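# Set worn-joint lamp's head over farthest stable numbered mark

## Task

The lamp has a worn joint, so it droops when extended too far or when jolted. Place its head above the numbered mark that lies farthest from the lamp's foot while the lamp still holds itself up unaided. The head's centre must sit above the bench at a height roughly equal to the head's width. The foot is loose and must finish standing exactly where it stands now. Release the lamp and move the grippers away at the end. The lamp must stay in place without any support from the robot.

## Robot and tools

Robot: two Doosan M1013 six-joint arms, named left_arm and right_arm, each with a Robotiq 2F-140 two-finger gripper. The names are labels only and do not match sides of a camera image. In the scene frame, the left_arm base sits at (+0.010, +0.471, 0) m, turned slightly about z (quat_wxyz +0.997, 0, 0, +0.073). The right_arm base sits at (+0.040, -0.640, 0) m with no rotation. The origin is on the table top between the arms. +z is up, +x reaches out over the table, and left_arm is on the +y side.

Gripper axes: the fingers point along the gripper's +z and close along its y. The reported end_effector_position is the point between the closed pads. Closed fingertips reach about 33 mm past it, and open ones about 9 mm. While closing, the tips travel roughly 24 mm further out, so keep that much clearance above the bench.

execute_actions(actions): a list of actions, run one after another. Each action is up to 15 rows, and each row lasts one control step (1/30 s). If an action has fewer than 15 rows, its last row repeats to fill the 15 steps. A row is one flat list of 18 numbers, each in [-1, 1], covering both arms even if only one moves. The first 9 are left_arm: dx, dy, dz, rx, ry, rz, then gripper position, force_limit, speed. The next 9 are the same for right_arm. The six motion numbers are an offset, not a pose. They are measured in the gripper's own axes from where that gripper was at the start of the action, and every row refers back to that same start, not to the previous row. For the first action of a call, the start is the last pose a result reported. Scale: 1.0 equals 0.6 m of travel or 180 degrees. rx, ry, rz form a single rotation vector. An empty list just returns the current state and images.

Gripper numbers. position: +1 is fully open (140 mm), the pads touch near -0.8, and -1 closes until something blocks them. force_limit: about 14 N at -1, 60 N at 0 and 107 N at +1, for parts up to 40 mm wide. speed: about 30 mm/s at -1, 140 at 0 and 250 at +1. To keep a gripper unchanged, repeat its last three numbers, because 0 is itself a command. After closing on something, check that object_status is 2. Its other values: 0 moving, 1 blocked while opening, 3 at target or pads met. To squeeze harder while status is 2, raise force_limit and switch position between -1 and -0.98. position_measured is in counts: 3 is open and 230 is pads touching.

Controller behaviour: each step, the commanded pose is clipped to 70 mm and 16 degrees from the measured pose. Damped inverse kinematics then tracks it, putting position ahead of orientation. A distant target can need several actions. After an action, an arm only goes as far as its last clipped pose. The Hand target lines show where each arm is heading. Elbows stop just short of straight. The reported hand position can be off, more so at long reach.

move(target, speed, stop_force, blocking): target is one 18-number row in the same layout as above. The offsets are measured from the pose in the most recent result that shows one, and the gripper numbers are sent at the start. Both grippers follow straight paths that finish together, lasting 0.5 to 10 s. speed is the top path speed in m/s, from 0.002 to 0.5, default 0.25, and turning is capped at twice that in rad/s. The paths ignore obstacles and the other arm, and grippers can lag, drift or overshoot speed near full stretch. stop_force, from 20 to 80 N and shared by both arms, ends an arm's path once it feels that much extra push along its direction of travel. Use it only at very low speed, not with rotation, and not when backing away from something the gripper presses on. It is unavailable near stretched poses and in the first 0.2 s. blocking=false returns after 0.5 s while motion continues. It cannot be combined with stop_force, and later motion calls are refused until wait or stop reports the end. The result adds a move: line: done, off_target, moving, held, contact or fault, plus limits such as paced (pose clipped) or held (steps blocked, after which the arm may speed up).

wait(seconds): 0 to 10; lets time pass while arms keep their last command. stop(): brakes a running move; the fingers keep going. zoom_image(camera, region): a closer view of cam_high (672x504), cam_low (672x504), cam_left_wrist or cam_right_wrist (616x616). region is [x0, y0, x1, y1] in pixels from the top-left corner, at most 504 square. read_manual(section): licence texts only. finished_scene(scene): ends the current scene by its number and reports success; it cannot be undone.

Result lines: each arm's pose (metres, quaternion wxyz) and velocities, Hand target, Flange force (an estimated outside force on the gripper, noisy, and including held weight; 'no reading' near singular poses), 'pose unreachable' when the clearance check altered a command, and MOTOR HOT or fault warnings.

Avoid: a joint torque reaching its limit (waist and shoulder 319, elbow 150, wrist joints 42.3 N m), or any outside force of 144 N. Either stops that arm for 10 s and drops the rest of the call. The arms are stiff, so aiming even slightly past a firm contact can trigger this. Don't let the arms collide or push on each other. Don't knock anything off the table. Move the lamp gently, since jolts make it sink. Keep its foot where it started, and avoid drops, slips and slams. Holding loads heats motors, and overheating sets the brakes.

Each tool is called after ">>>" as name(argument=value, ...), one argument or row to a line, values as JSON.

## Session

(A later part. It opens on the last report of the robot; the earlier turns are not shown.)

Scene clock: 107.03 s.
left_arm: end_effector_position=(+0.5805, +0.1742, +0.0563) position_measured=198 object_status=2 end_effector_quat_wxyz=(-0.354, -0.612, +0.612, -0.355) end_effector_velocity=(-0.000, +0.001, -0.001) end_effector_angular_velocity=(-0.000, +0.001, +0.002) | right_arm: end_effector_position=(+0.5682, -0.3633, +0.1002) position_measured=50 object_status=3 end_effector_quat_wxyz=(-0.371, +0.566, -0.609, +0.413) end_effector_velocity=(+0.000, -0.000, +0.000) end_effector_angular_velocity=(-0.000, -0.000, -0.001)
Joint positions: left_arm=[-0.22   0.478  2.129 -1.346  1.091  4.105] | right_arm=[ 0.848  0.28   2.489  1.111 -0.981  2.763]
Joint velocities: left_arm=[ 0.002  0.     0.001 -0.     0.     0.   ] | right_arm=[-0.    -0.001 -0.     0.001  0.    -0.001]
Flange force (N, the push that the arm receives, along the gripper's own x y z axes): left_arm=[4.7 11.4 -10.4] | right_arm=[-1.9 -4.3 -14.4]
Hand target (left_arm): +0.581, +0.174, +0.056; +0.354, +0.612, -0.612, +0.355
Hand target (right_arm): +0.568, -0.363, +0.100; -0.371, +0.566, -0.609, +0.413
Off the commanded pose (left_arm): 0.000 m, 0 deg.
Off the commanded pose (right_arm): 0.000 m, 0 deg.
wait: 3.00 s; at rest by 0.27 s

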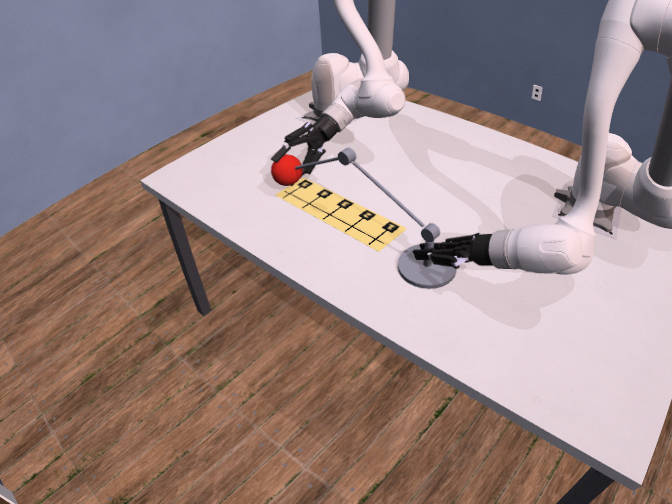

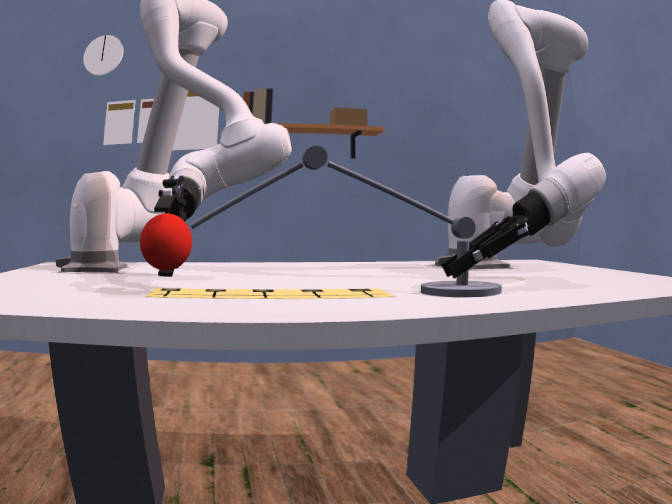

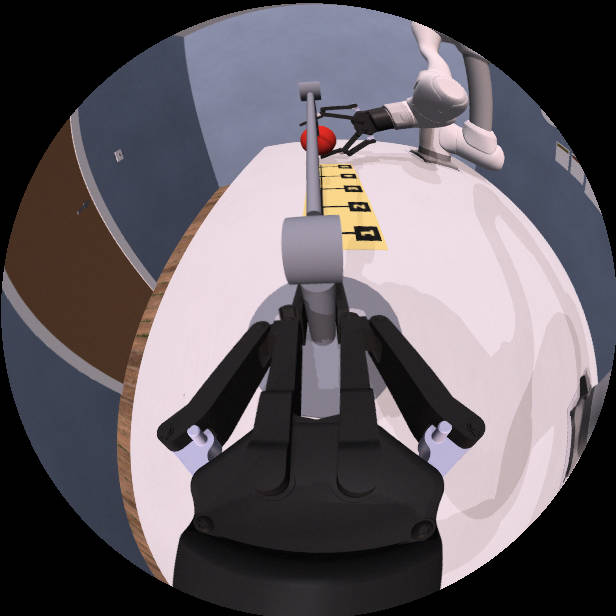

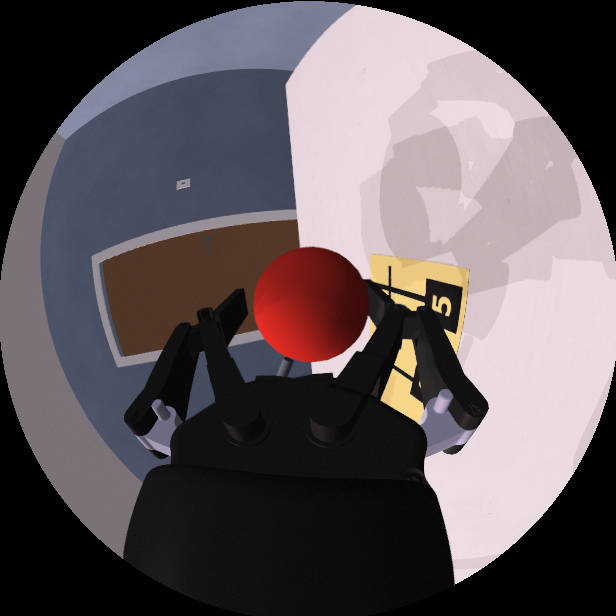

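>>> execute_actions(
  actions=[
    [[0,0,0,0,0,0,-1,0.2,-0.8, 0,0,0,0,0,0,-1,-0.2,-0.85]],
  ],
)

>>> move(
  target=[0,0,0,0,0,0,-1,0.2,-0.8, -0.1509,0.0,-0.0096,-0.0051,-0.0339,0.0815,-1,-0.2,-0.85],
  speed=0.06,
)

>>> zoom_image(
  camera="cam_low",
  region=[150, 180, 280, 310],
)

Scene clock: 120.33 s.
left_arm: end_effector_position=(+0.5805, +0.1742, +0.0563) position_measured=198 object_status=2 end_effector_quat_wxyz=(-0.354, -0.612, +0.612, -0.355) end_effector_velocity=(+0.001, -0.000, +0.001) end_effector_angular_velocity=(-0.001, -0.001, -0.000) | right_arm: end_effector_position=(+0.5681, -0.3634, +0.1001) position_measured=80 object_status=0 end_effector_quat_wxyz=(-0.371, +0.566, -0.609, +0.413) end_effector_velocity=(+0.001, +0.001, +0.001) end_effector_angular_velocity=(+0.001, -0.001, -0.000)
Joint positions: left_arm=[-0.22   0.478  2.129 -1.346  1.091  4.105] | right_arm=[ 0.848  0.28   2.489  1.111 -0.981  2.763]
Joint velocities: left_arm=[ 0.    -0.    -0.001 -0.     0.     0.   ] | right_arm=[-0.    -0.    -0.002  0.    -0.    -0.   ]
Flange force (N, the push that the arm receives, along the gripper's own x y z axes): left_arm=[-0.1 3.0 -13.7] | right_arm=[9.9 2.1 -7.8]
Hand target (left_arm): +0.581, +0.174, +0.056; +0.354, +0.612, -0.612, +0.355
Hand target (right_arm): +0.568, -0.363, +0.100; -0.371, +0.566, -0.609, +0.413
Off the commanded pose (left_arm): 0.000 m, 0 deg.
Off the commanded pose (right_arm): 0.000 m, 0 deg.

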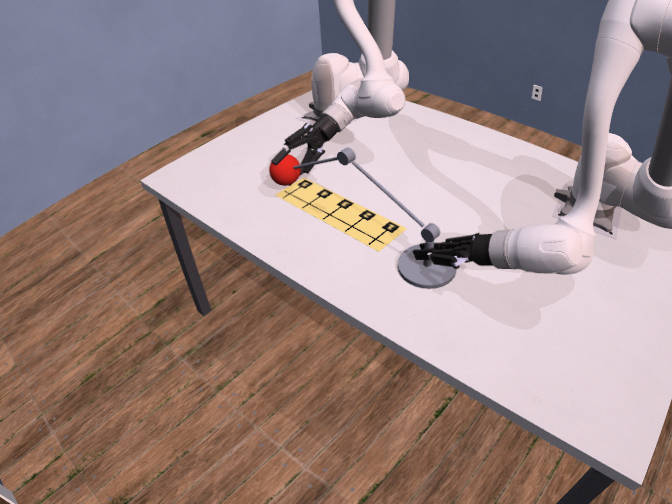

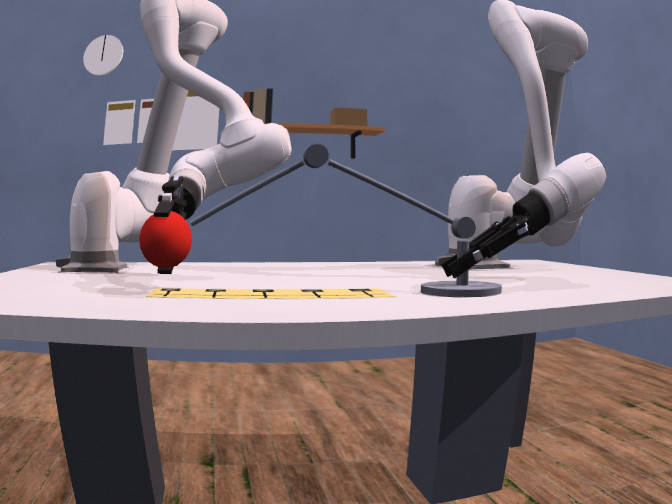

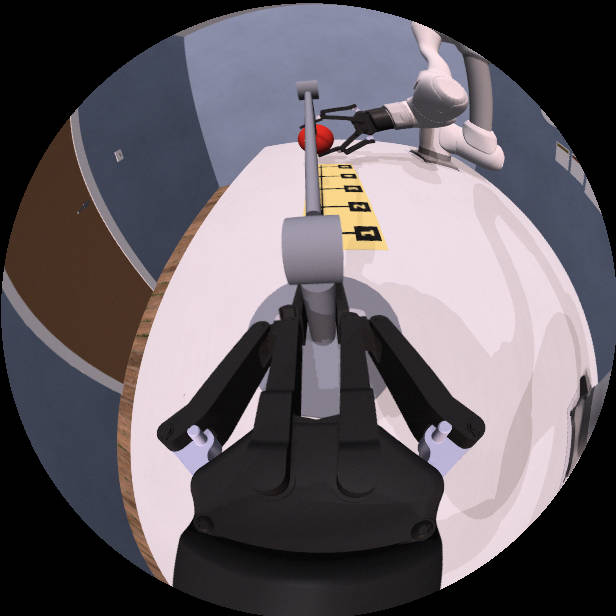

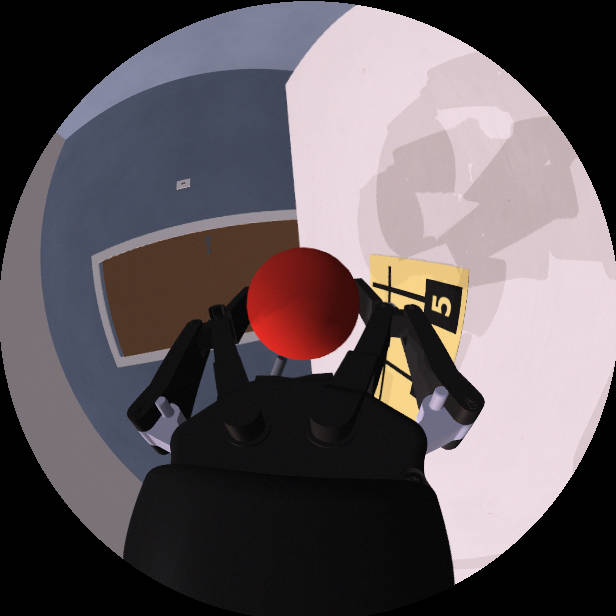

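Scene clock: 122.90 s.
left_arm: end_effector_position=(+0.5805, +0.1742, +0.0563) position_measured=198 object_status=2 end_effector_quat_wxyz=(-0.354, -0.612, +0.612, -0.355) end_effector_velocity=(+0.001, +0.001, +0.001) end_effector_angular_velocity=(-0.000, -0.001, +0.002) | right_arm: end_effector_position=(+0.5704, -0.2727, +0.1008) position_measured=80 object_status=2 end_effector_quat_wxyz=(+0.448, -0.508, +0.659, -0.327) end_effector_velocity=(-0.000, -0.000, +0.000) end_effector_angular_velocity=(+0.001, +0.000, -0.002)
Joint positions: left_arm=[-0.22   0.478  2.129 -1.346  1.091  4.105] | right_arm=[ 0.933  0.322  2.405  1.104 -0.949  3.024]
Joint velocities: left_arm=[ 0.002 -0.    -0.001 -0.     0.     0.   ] | right_arm=[ 0.    -0.001 -0.     0.002  0.     0.   ]
Flange force (N, the push that the arm receives, along the gripper's own x y z axes): left_arm=[-0.8 4.5 -24.7] | right_arm=[10.4 0.2 -8.0]
Hand target (left_arm): +0.581, +0.174, +0.056; +0.354, +0.612, -0.612, +0.355
Hand target (right_arm): +0.570, -0.273, +0.101; +0.448, -0.508, +0.659, -0.327
Off the commanded pose (left_arm): 0.000 m, 0 deg.
Off the commanded pose (right_arm): 0.000 m, 0 deg.
move: done

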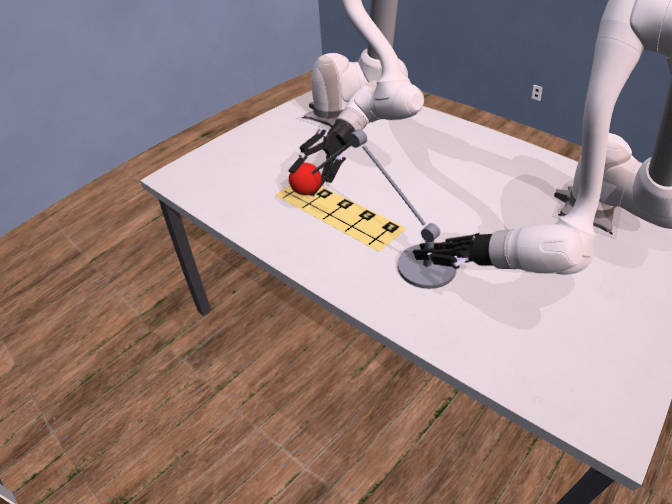

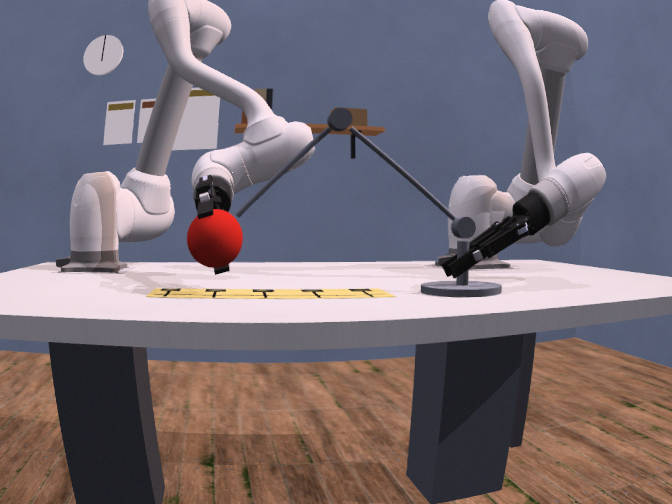

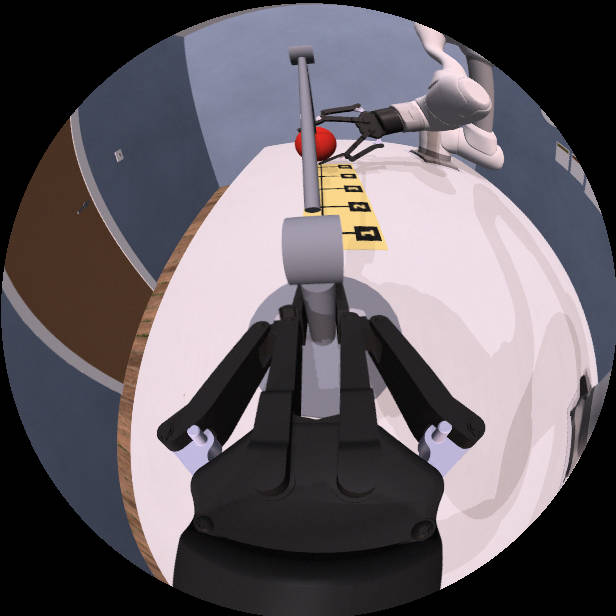

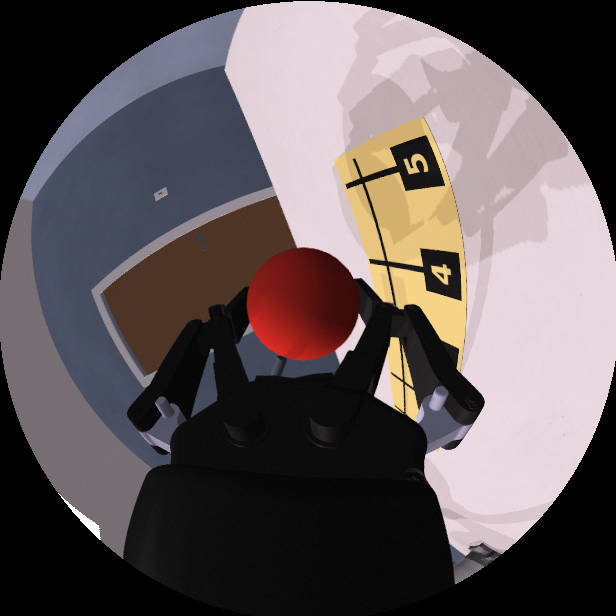

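Region (150, 180, 280, 310) of cam_low's 672x504 image, scaled by 3.877, with more detail than that image has.

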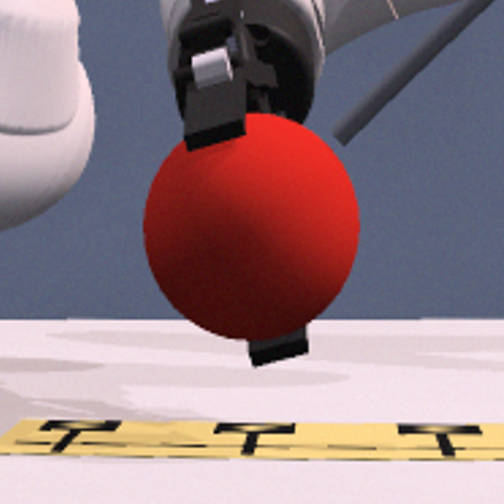

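>>> move(
  target=[0,0,0,0,0,0,-1,0.2,-0.8, 0.00045,-0.0017,-0.0106,0,0,0,-1,-0.2,-0.85],
  speed=0.012,
)

>>> zoom_image(
  camera="cam_low",
  region=[150, 180, 280, 310],
)

>>> zoom_image(
  camera="cam_high",
  region=[260, 120, 390, 250],
)

Scene clock: 124.77 s.
left_arm: end_effector_position=(+0.5805, +0.1742, +0.0563) position_measured=198 object_status=2 end_effector_quat_wxyz=(-0.354, -0.612, +0.612, -0.355) end_effector_velocity=(+0.000, -0.000, -0.000) end_effector_angular_velocity=(+0.000, -0.001, -0.001) | right_arm: end_effector_position=(+0.5649, -0.2733, +0.1041) position_measured=80 object_status=2 end_effector_quat_wxyz=(+0.448, -0.508, +0.659, -0.327) end_effector_velocity=(+0.000, +0.001, +0.001) end_effector_angular_velocity=(+0.001, -0.001, +0.001)
Joint positions: left_arm=[-0.22   0.478  2.129 -1.346  1.091  4.105] | right_arm=[ 0.942  0.311  2.41   1.118 -0.95   3.016]
Joint velocities: left_arm=[-0.     0.    -0.     0.    -0.     0.001] | right_arm=[-0.    -0.001 -0.001 -0.001  0.    -0.001]
Flange force (N, the push that the arm receives, along the gripper's own x y z axes): left_arm=[1.6 15.8 -3.9] | right_arm=[-4.5 5.4 -3.0]
Hand target (left_arm): +0.581, +0.174, +0.056; +0.354, +0.612, -0.612, +0.355
Hand target (right_arm): +0.565, -0.273, +0.104; +0.448, -0.508, +0.659, -0.327
Off the commanded pose (left_arm): 0.000 m, 0 deg.
Off the commanded pose (right_arm): 0.000 m, 0 deg.
move: done

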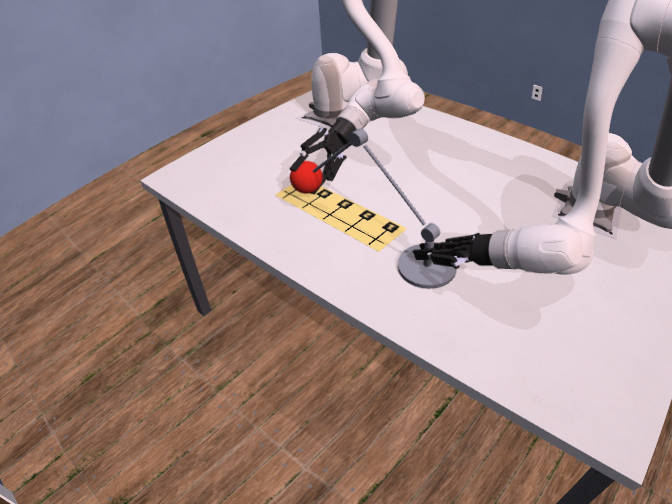

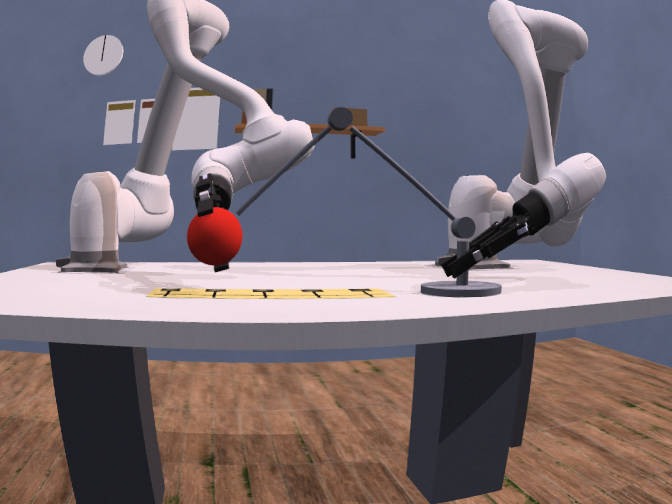

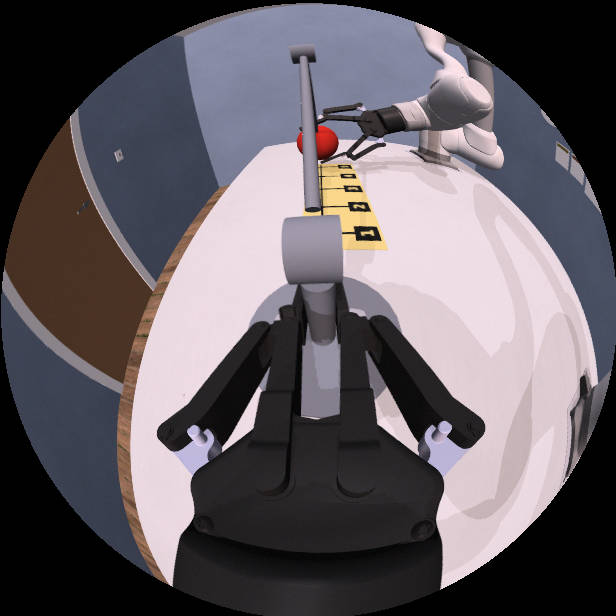

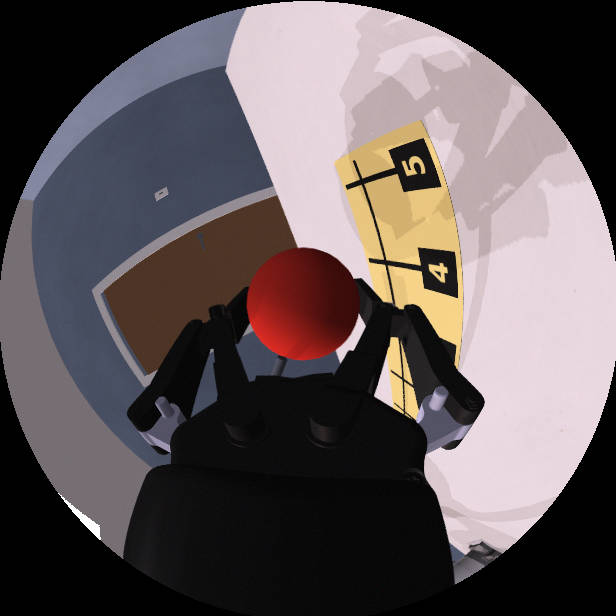

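Region (150, 180, 280, 310) of cam_low's 672x504 image, scaled by 3.877, with more detail than that image has.

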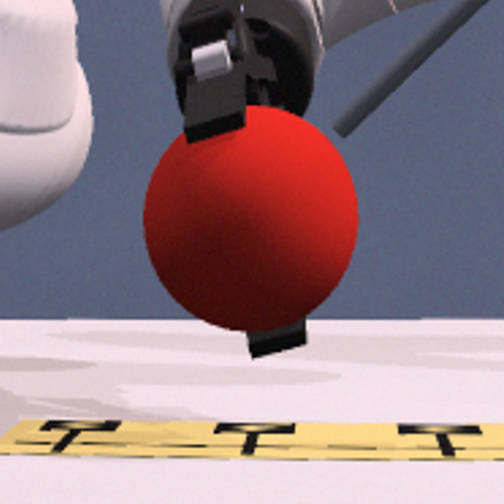

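Region (260, 120, 390, 250) of cam_high's 672x504 image, scaled by 3.877, with more detail than that image has.

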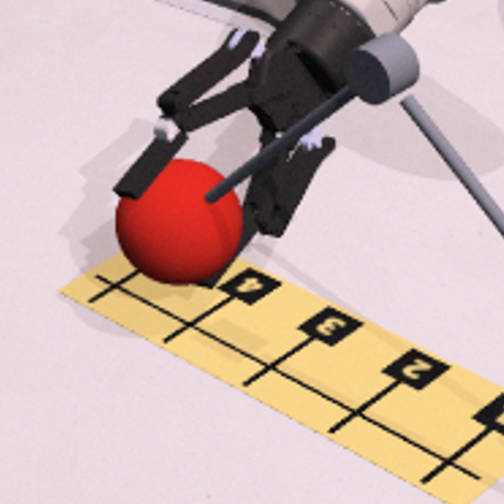

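>>> move(
  target=[0,0,0,0,0,0,-1,0.2,-0.8, -0.0001,0.0017,-0.0011,0,0,0,-1,-0.2,-0.85],
  speed=0.003,
)

Scene clock: 126.13 s.
left_arm: end_effector_position=(+0.5805, +0.1742, +0.0563) position_measured=198 object_status=2 end_effector_quat_wxyz=(-0.354, -0.612, +0.612, -0.355) end_effector_velocity=(+0.002, +0.000, +0.001) end_effector_angular_velocity=(+0.000, -0.002, +0.001) | right_arm: end_effector_position=(+0.5639, -0.2730, +0.1034) position_measured=80 object_status=2 end_effector_quat_wxyz=(+0.448, -0.508, +0.659, -0.327) end_effector_velocity=(+0.000, +0.000, +0.001) end_effector_angular_velocity=(+0.001, -0.001, -0.000)
Joint positions: left_arm=[-0.22   0.478  2.129 -1.346  1.091  4.105] | right_arm=[ 0.945  0.313  2.411  1.119 -0.952  3.018]
Joint velocities: left_arm=[ 0.     0.    -0.003 -0.001 -0.001 -0.   ] | right_arm=[-0.    -0.001 -0.001  0.    -0.    -0.   ]
Flange force (N, the push that the arm receives, along the gripper's own x y z axes): left_arm=[4.9 12.2 -7.4] | right_arm=[0.9 -0.5 -6.1]
Hand target (left_arm): +0.581, +0.174, +0.056; +0.354, +0.612, -0.612, +0.355
Hand target (right_arm): +0.564, -0.273, +0.103; +0.448, -0.508, +0.659, -0.327
Off the commanded pose (left_arm): 0.000 m, 0 deg.
Off the commanded pose (right_arm): 0.000 m, 0 deg.
move: done

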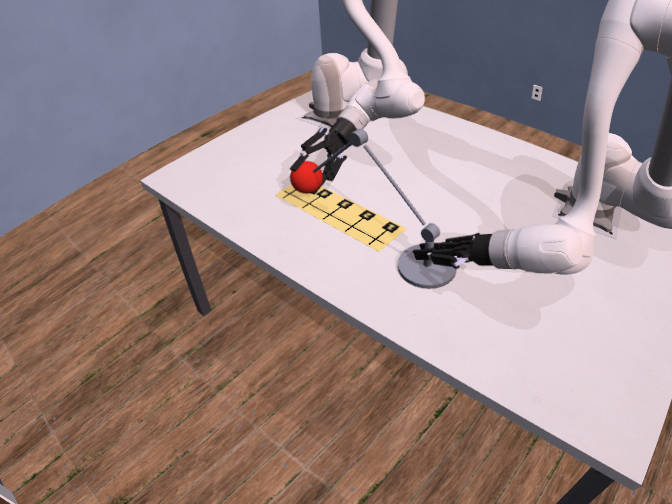

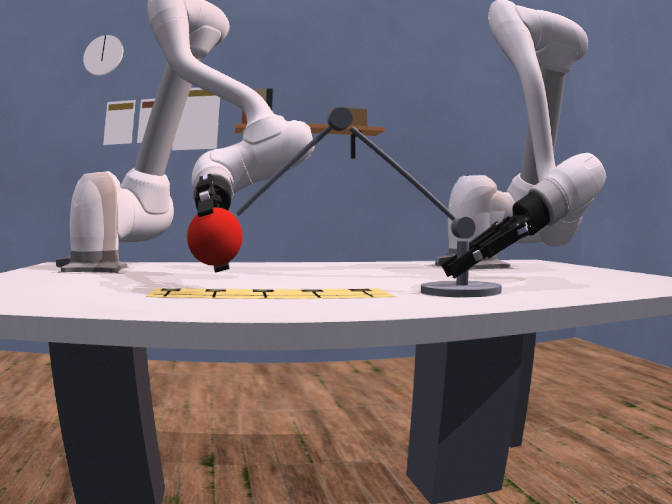

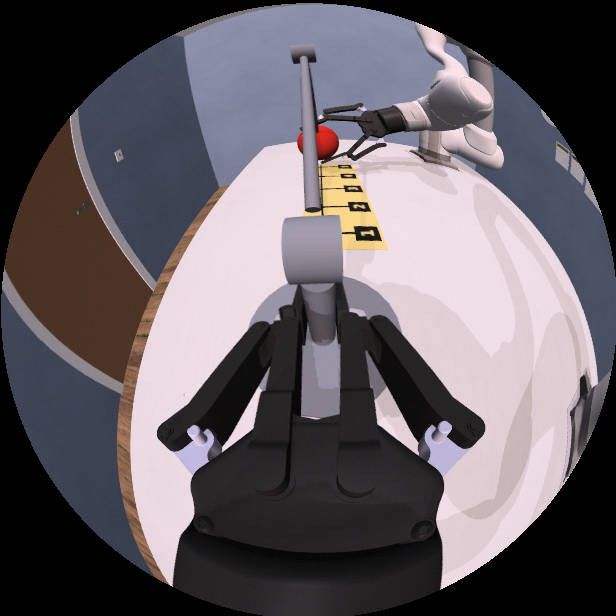

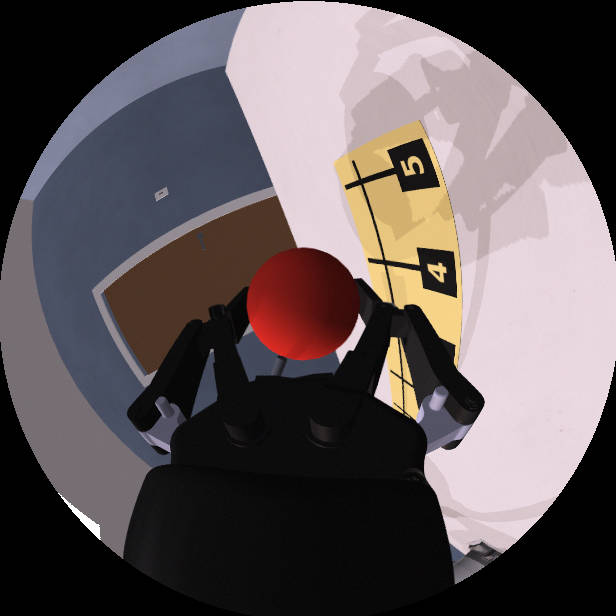

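>>> execute_actions(
  actions=[
    [[0,0,0,0,0,0,-0.3,0.2,-1, 0,0,0,0,0,0,-1,-0.2,-0.85]],
  ],
)

Scene clock: 127.30 s.
left_arm: end_effector_position=(+0.5805, +0.1742, +0.0563) position_measured=176 object_status=0 end_effector_quat_wxyz=(-0.354, -0.612, +0.612, -0.355) end_effector_velocity=(+0.001, +0.001, +0.000) end_effector_angular_velocity=(+0.000, -0.000, +0.001) | right_arm: end_effector_position=(+0.5639, -0.2730, +0.1034) position_measured=80 object_status=2 end_effector_quat_wxyz=(+0.448, -0.508, +0.659, -0.327) end_effector_velocity=(-0.000, -0.000, +0.000) end_effector_angular_velocity=(+0.000, -0.000, +0.000)
Joint positions: left_arm=[-0.22   0.478  2.129 -1.346  1.091  4.105] | right_arm=[ 0.945  0.313  2.411  1.119 -0.952  3.018]
Joint velocities: left_arm=[ 0.001 -0.    -0.001  0.    -0.    -0.   ] | right_arm=[ 0.    -0.001  0.001 -0.001 -0.     0.001]
Flange force (N, the push that the arm receives, along the gripper's own x y z axes): left_arm=[8.6 12.5 -5.6] | right_arm=[-1.9 -0.3 -6.1]
Hand target (left_arm): +0.581, +0.174, +0.056; +0.354, +0.612, -0.612, +0.355
Hand target (right_arm): +0.564, -0.273, +0.103; +0.448, -0.508, +0.659, -0.327
Off the commanded pose (left_arm): 0.000 m, 0 deg.
Off the commanded pose (right_arm): 0.000 m, 0 deg.

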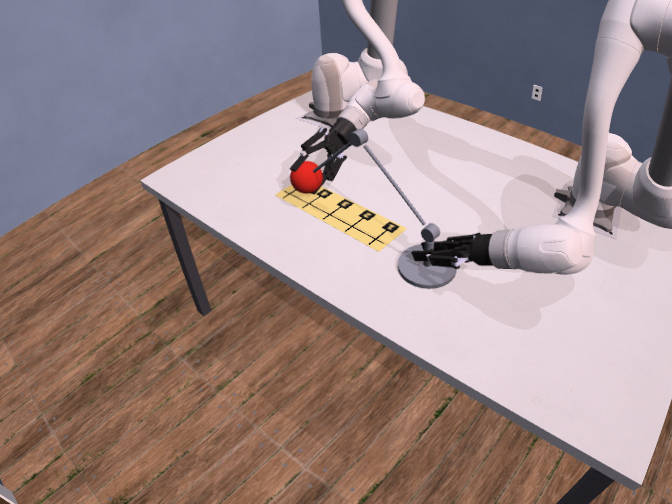

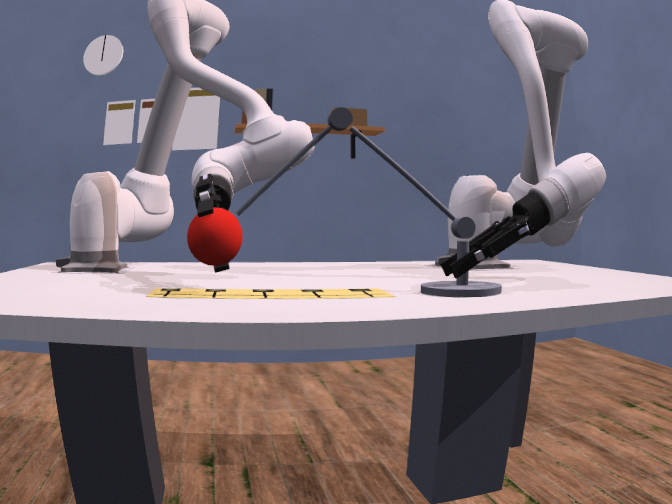

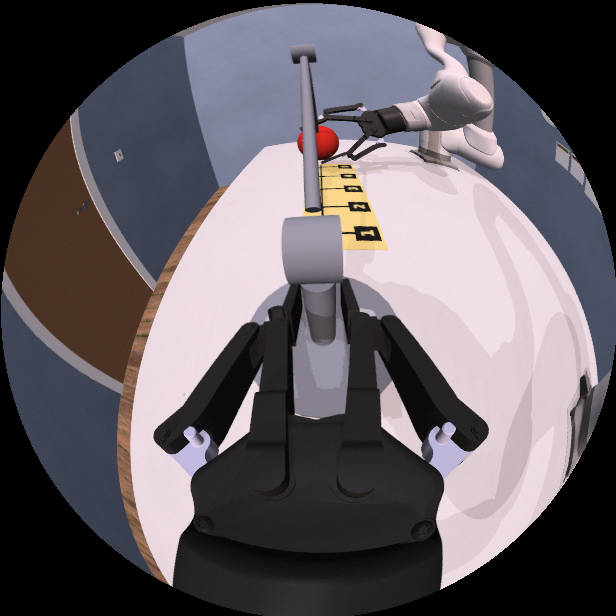

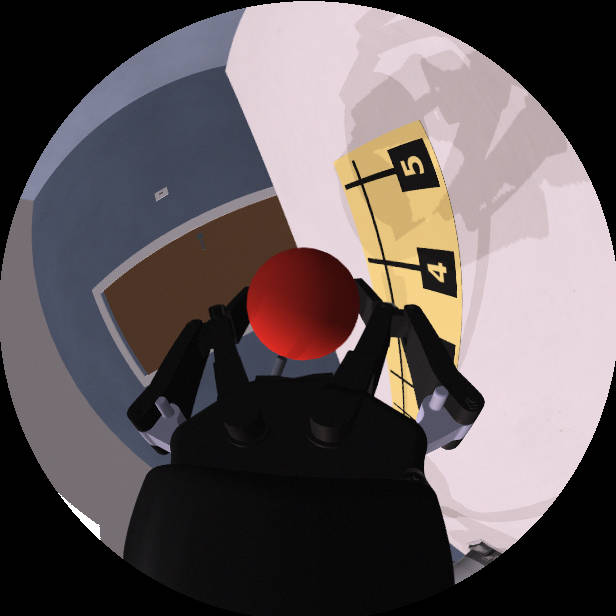

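>>> move(
  target=[0,0,-0.25,0,0,0,-0.3,0.2,-1, 0,0,0,0,0,0,0.72,-0.2,-1],
  speed=0.2,
)

>>> zoom_image(
  camera="cam_low",
  region=[150, 180, 280, 310],
)

Scene clock: 129.33 s.
left_arm: end_effector_position=(+0.5803, +0.3039, +0.1310) position_measured=167 object_status=3 end_effector_quat_wxyz=(-0.354, -0.612, +0.612, -0.355) end_effector_velocity=(-0.001, -0.001, -0.000) end_effector_angular_velocity=(+0.000, +0.001, -0.001) | right_arm: end_effector_position=(+0.5639, -0.2730, +0.1034) position_measured=39 object_status=3 end_effector_quat_wxyz=(+0.448, -0.508, +0.659, -0.327) end_effector_velocity=(+0.000, -0.000, -0.000) end_effector_angular_velocity=(+0.000, +0.001, -0.002)
Joint positions: left_arm=[ 0.006  0.377  2.078 -1.119  1.263  3.997] | right_arm=[ 0.945  0.313  2.411  1.119 -0.952  3.018]
Joint velocities: left_arm=[-0.002 -0.001  0.001  0.    -0.    -0.001] | right_arm=[ 0.     0.001 -0.001  0.002  0.    -0.   ]
Flange force (N, the push that the arm receives, along the gripper's own x y z axes): left_arm=[1.3 10.0 -2.4] | right_arm=[2.4 -2.5 -2.4]
Hand target (left_arm): +0.580, +0.304, +0.131; +0.354, +0.612, -0.612, +0.355
Hand target (right_arm): +0.564, -0.273, +0.103; +0.448, -0.508, +0.659, -0.327
Off the commanded pose (left_arm): 0.000 m, 0 deg.
Off the commanded pose (right_arm): 0.000 m, 0 deg.
move: done

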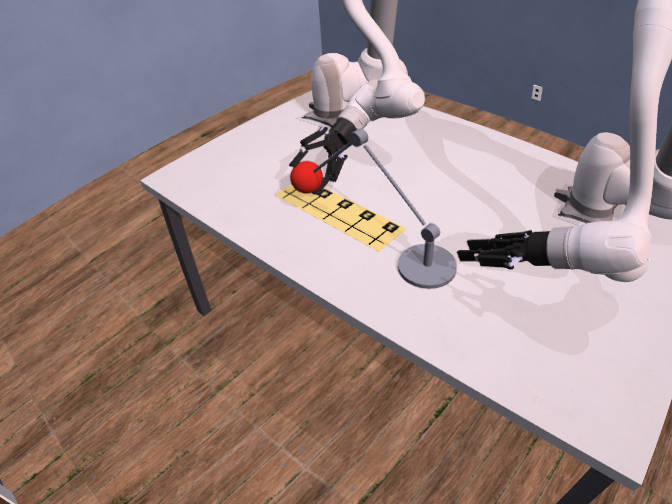

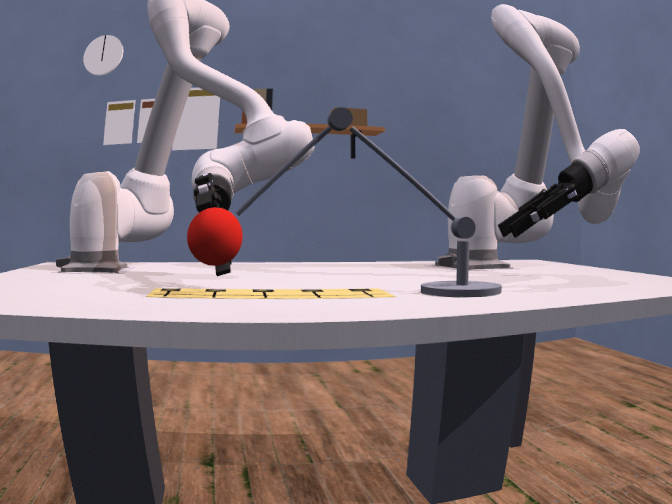

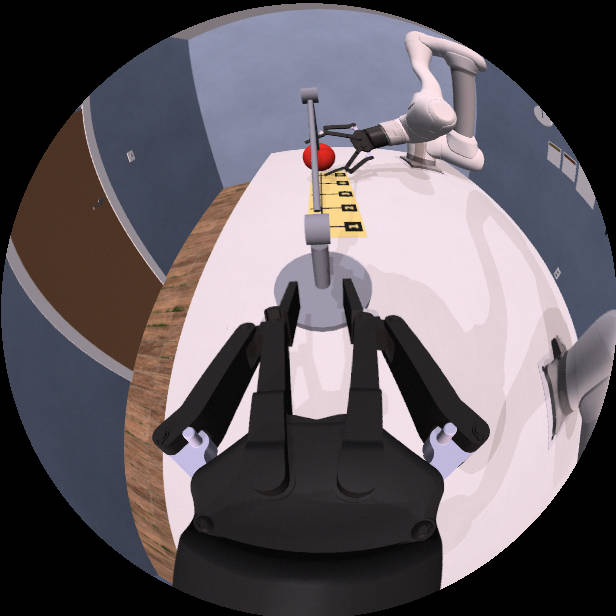

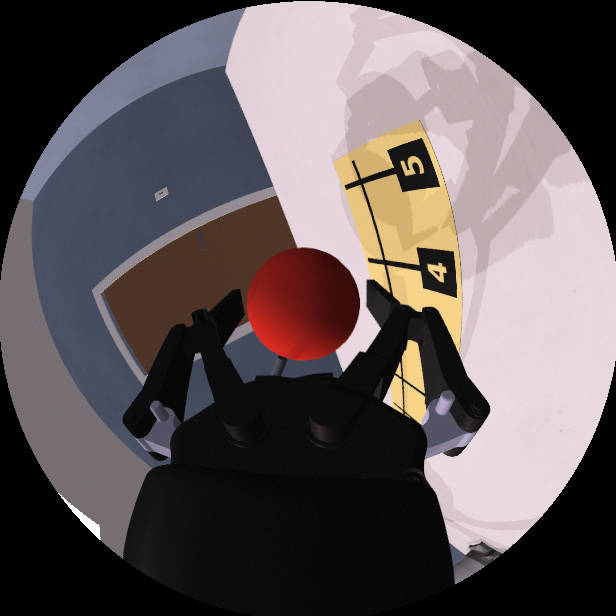

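Region (150, 180, 280, 310) of cam_low's 672x504 image, scaled by 3.877, with more detail than that image has.

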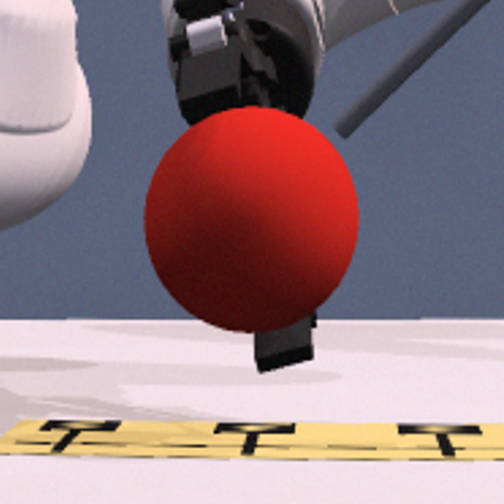

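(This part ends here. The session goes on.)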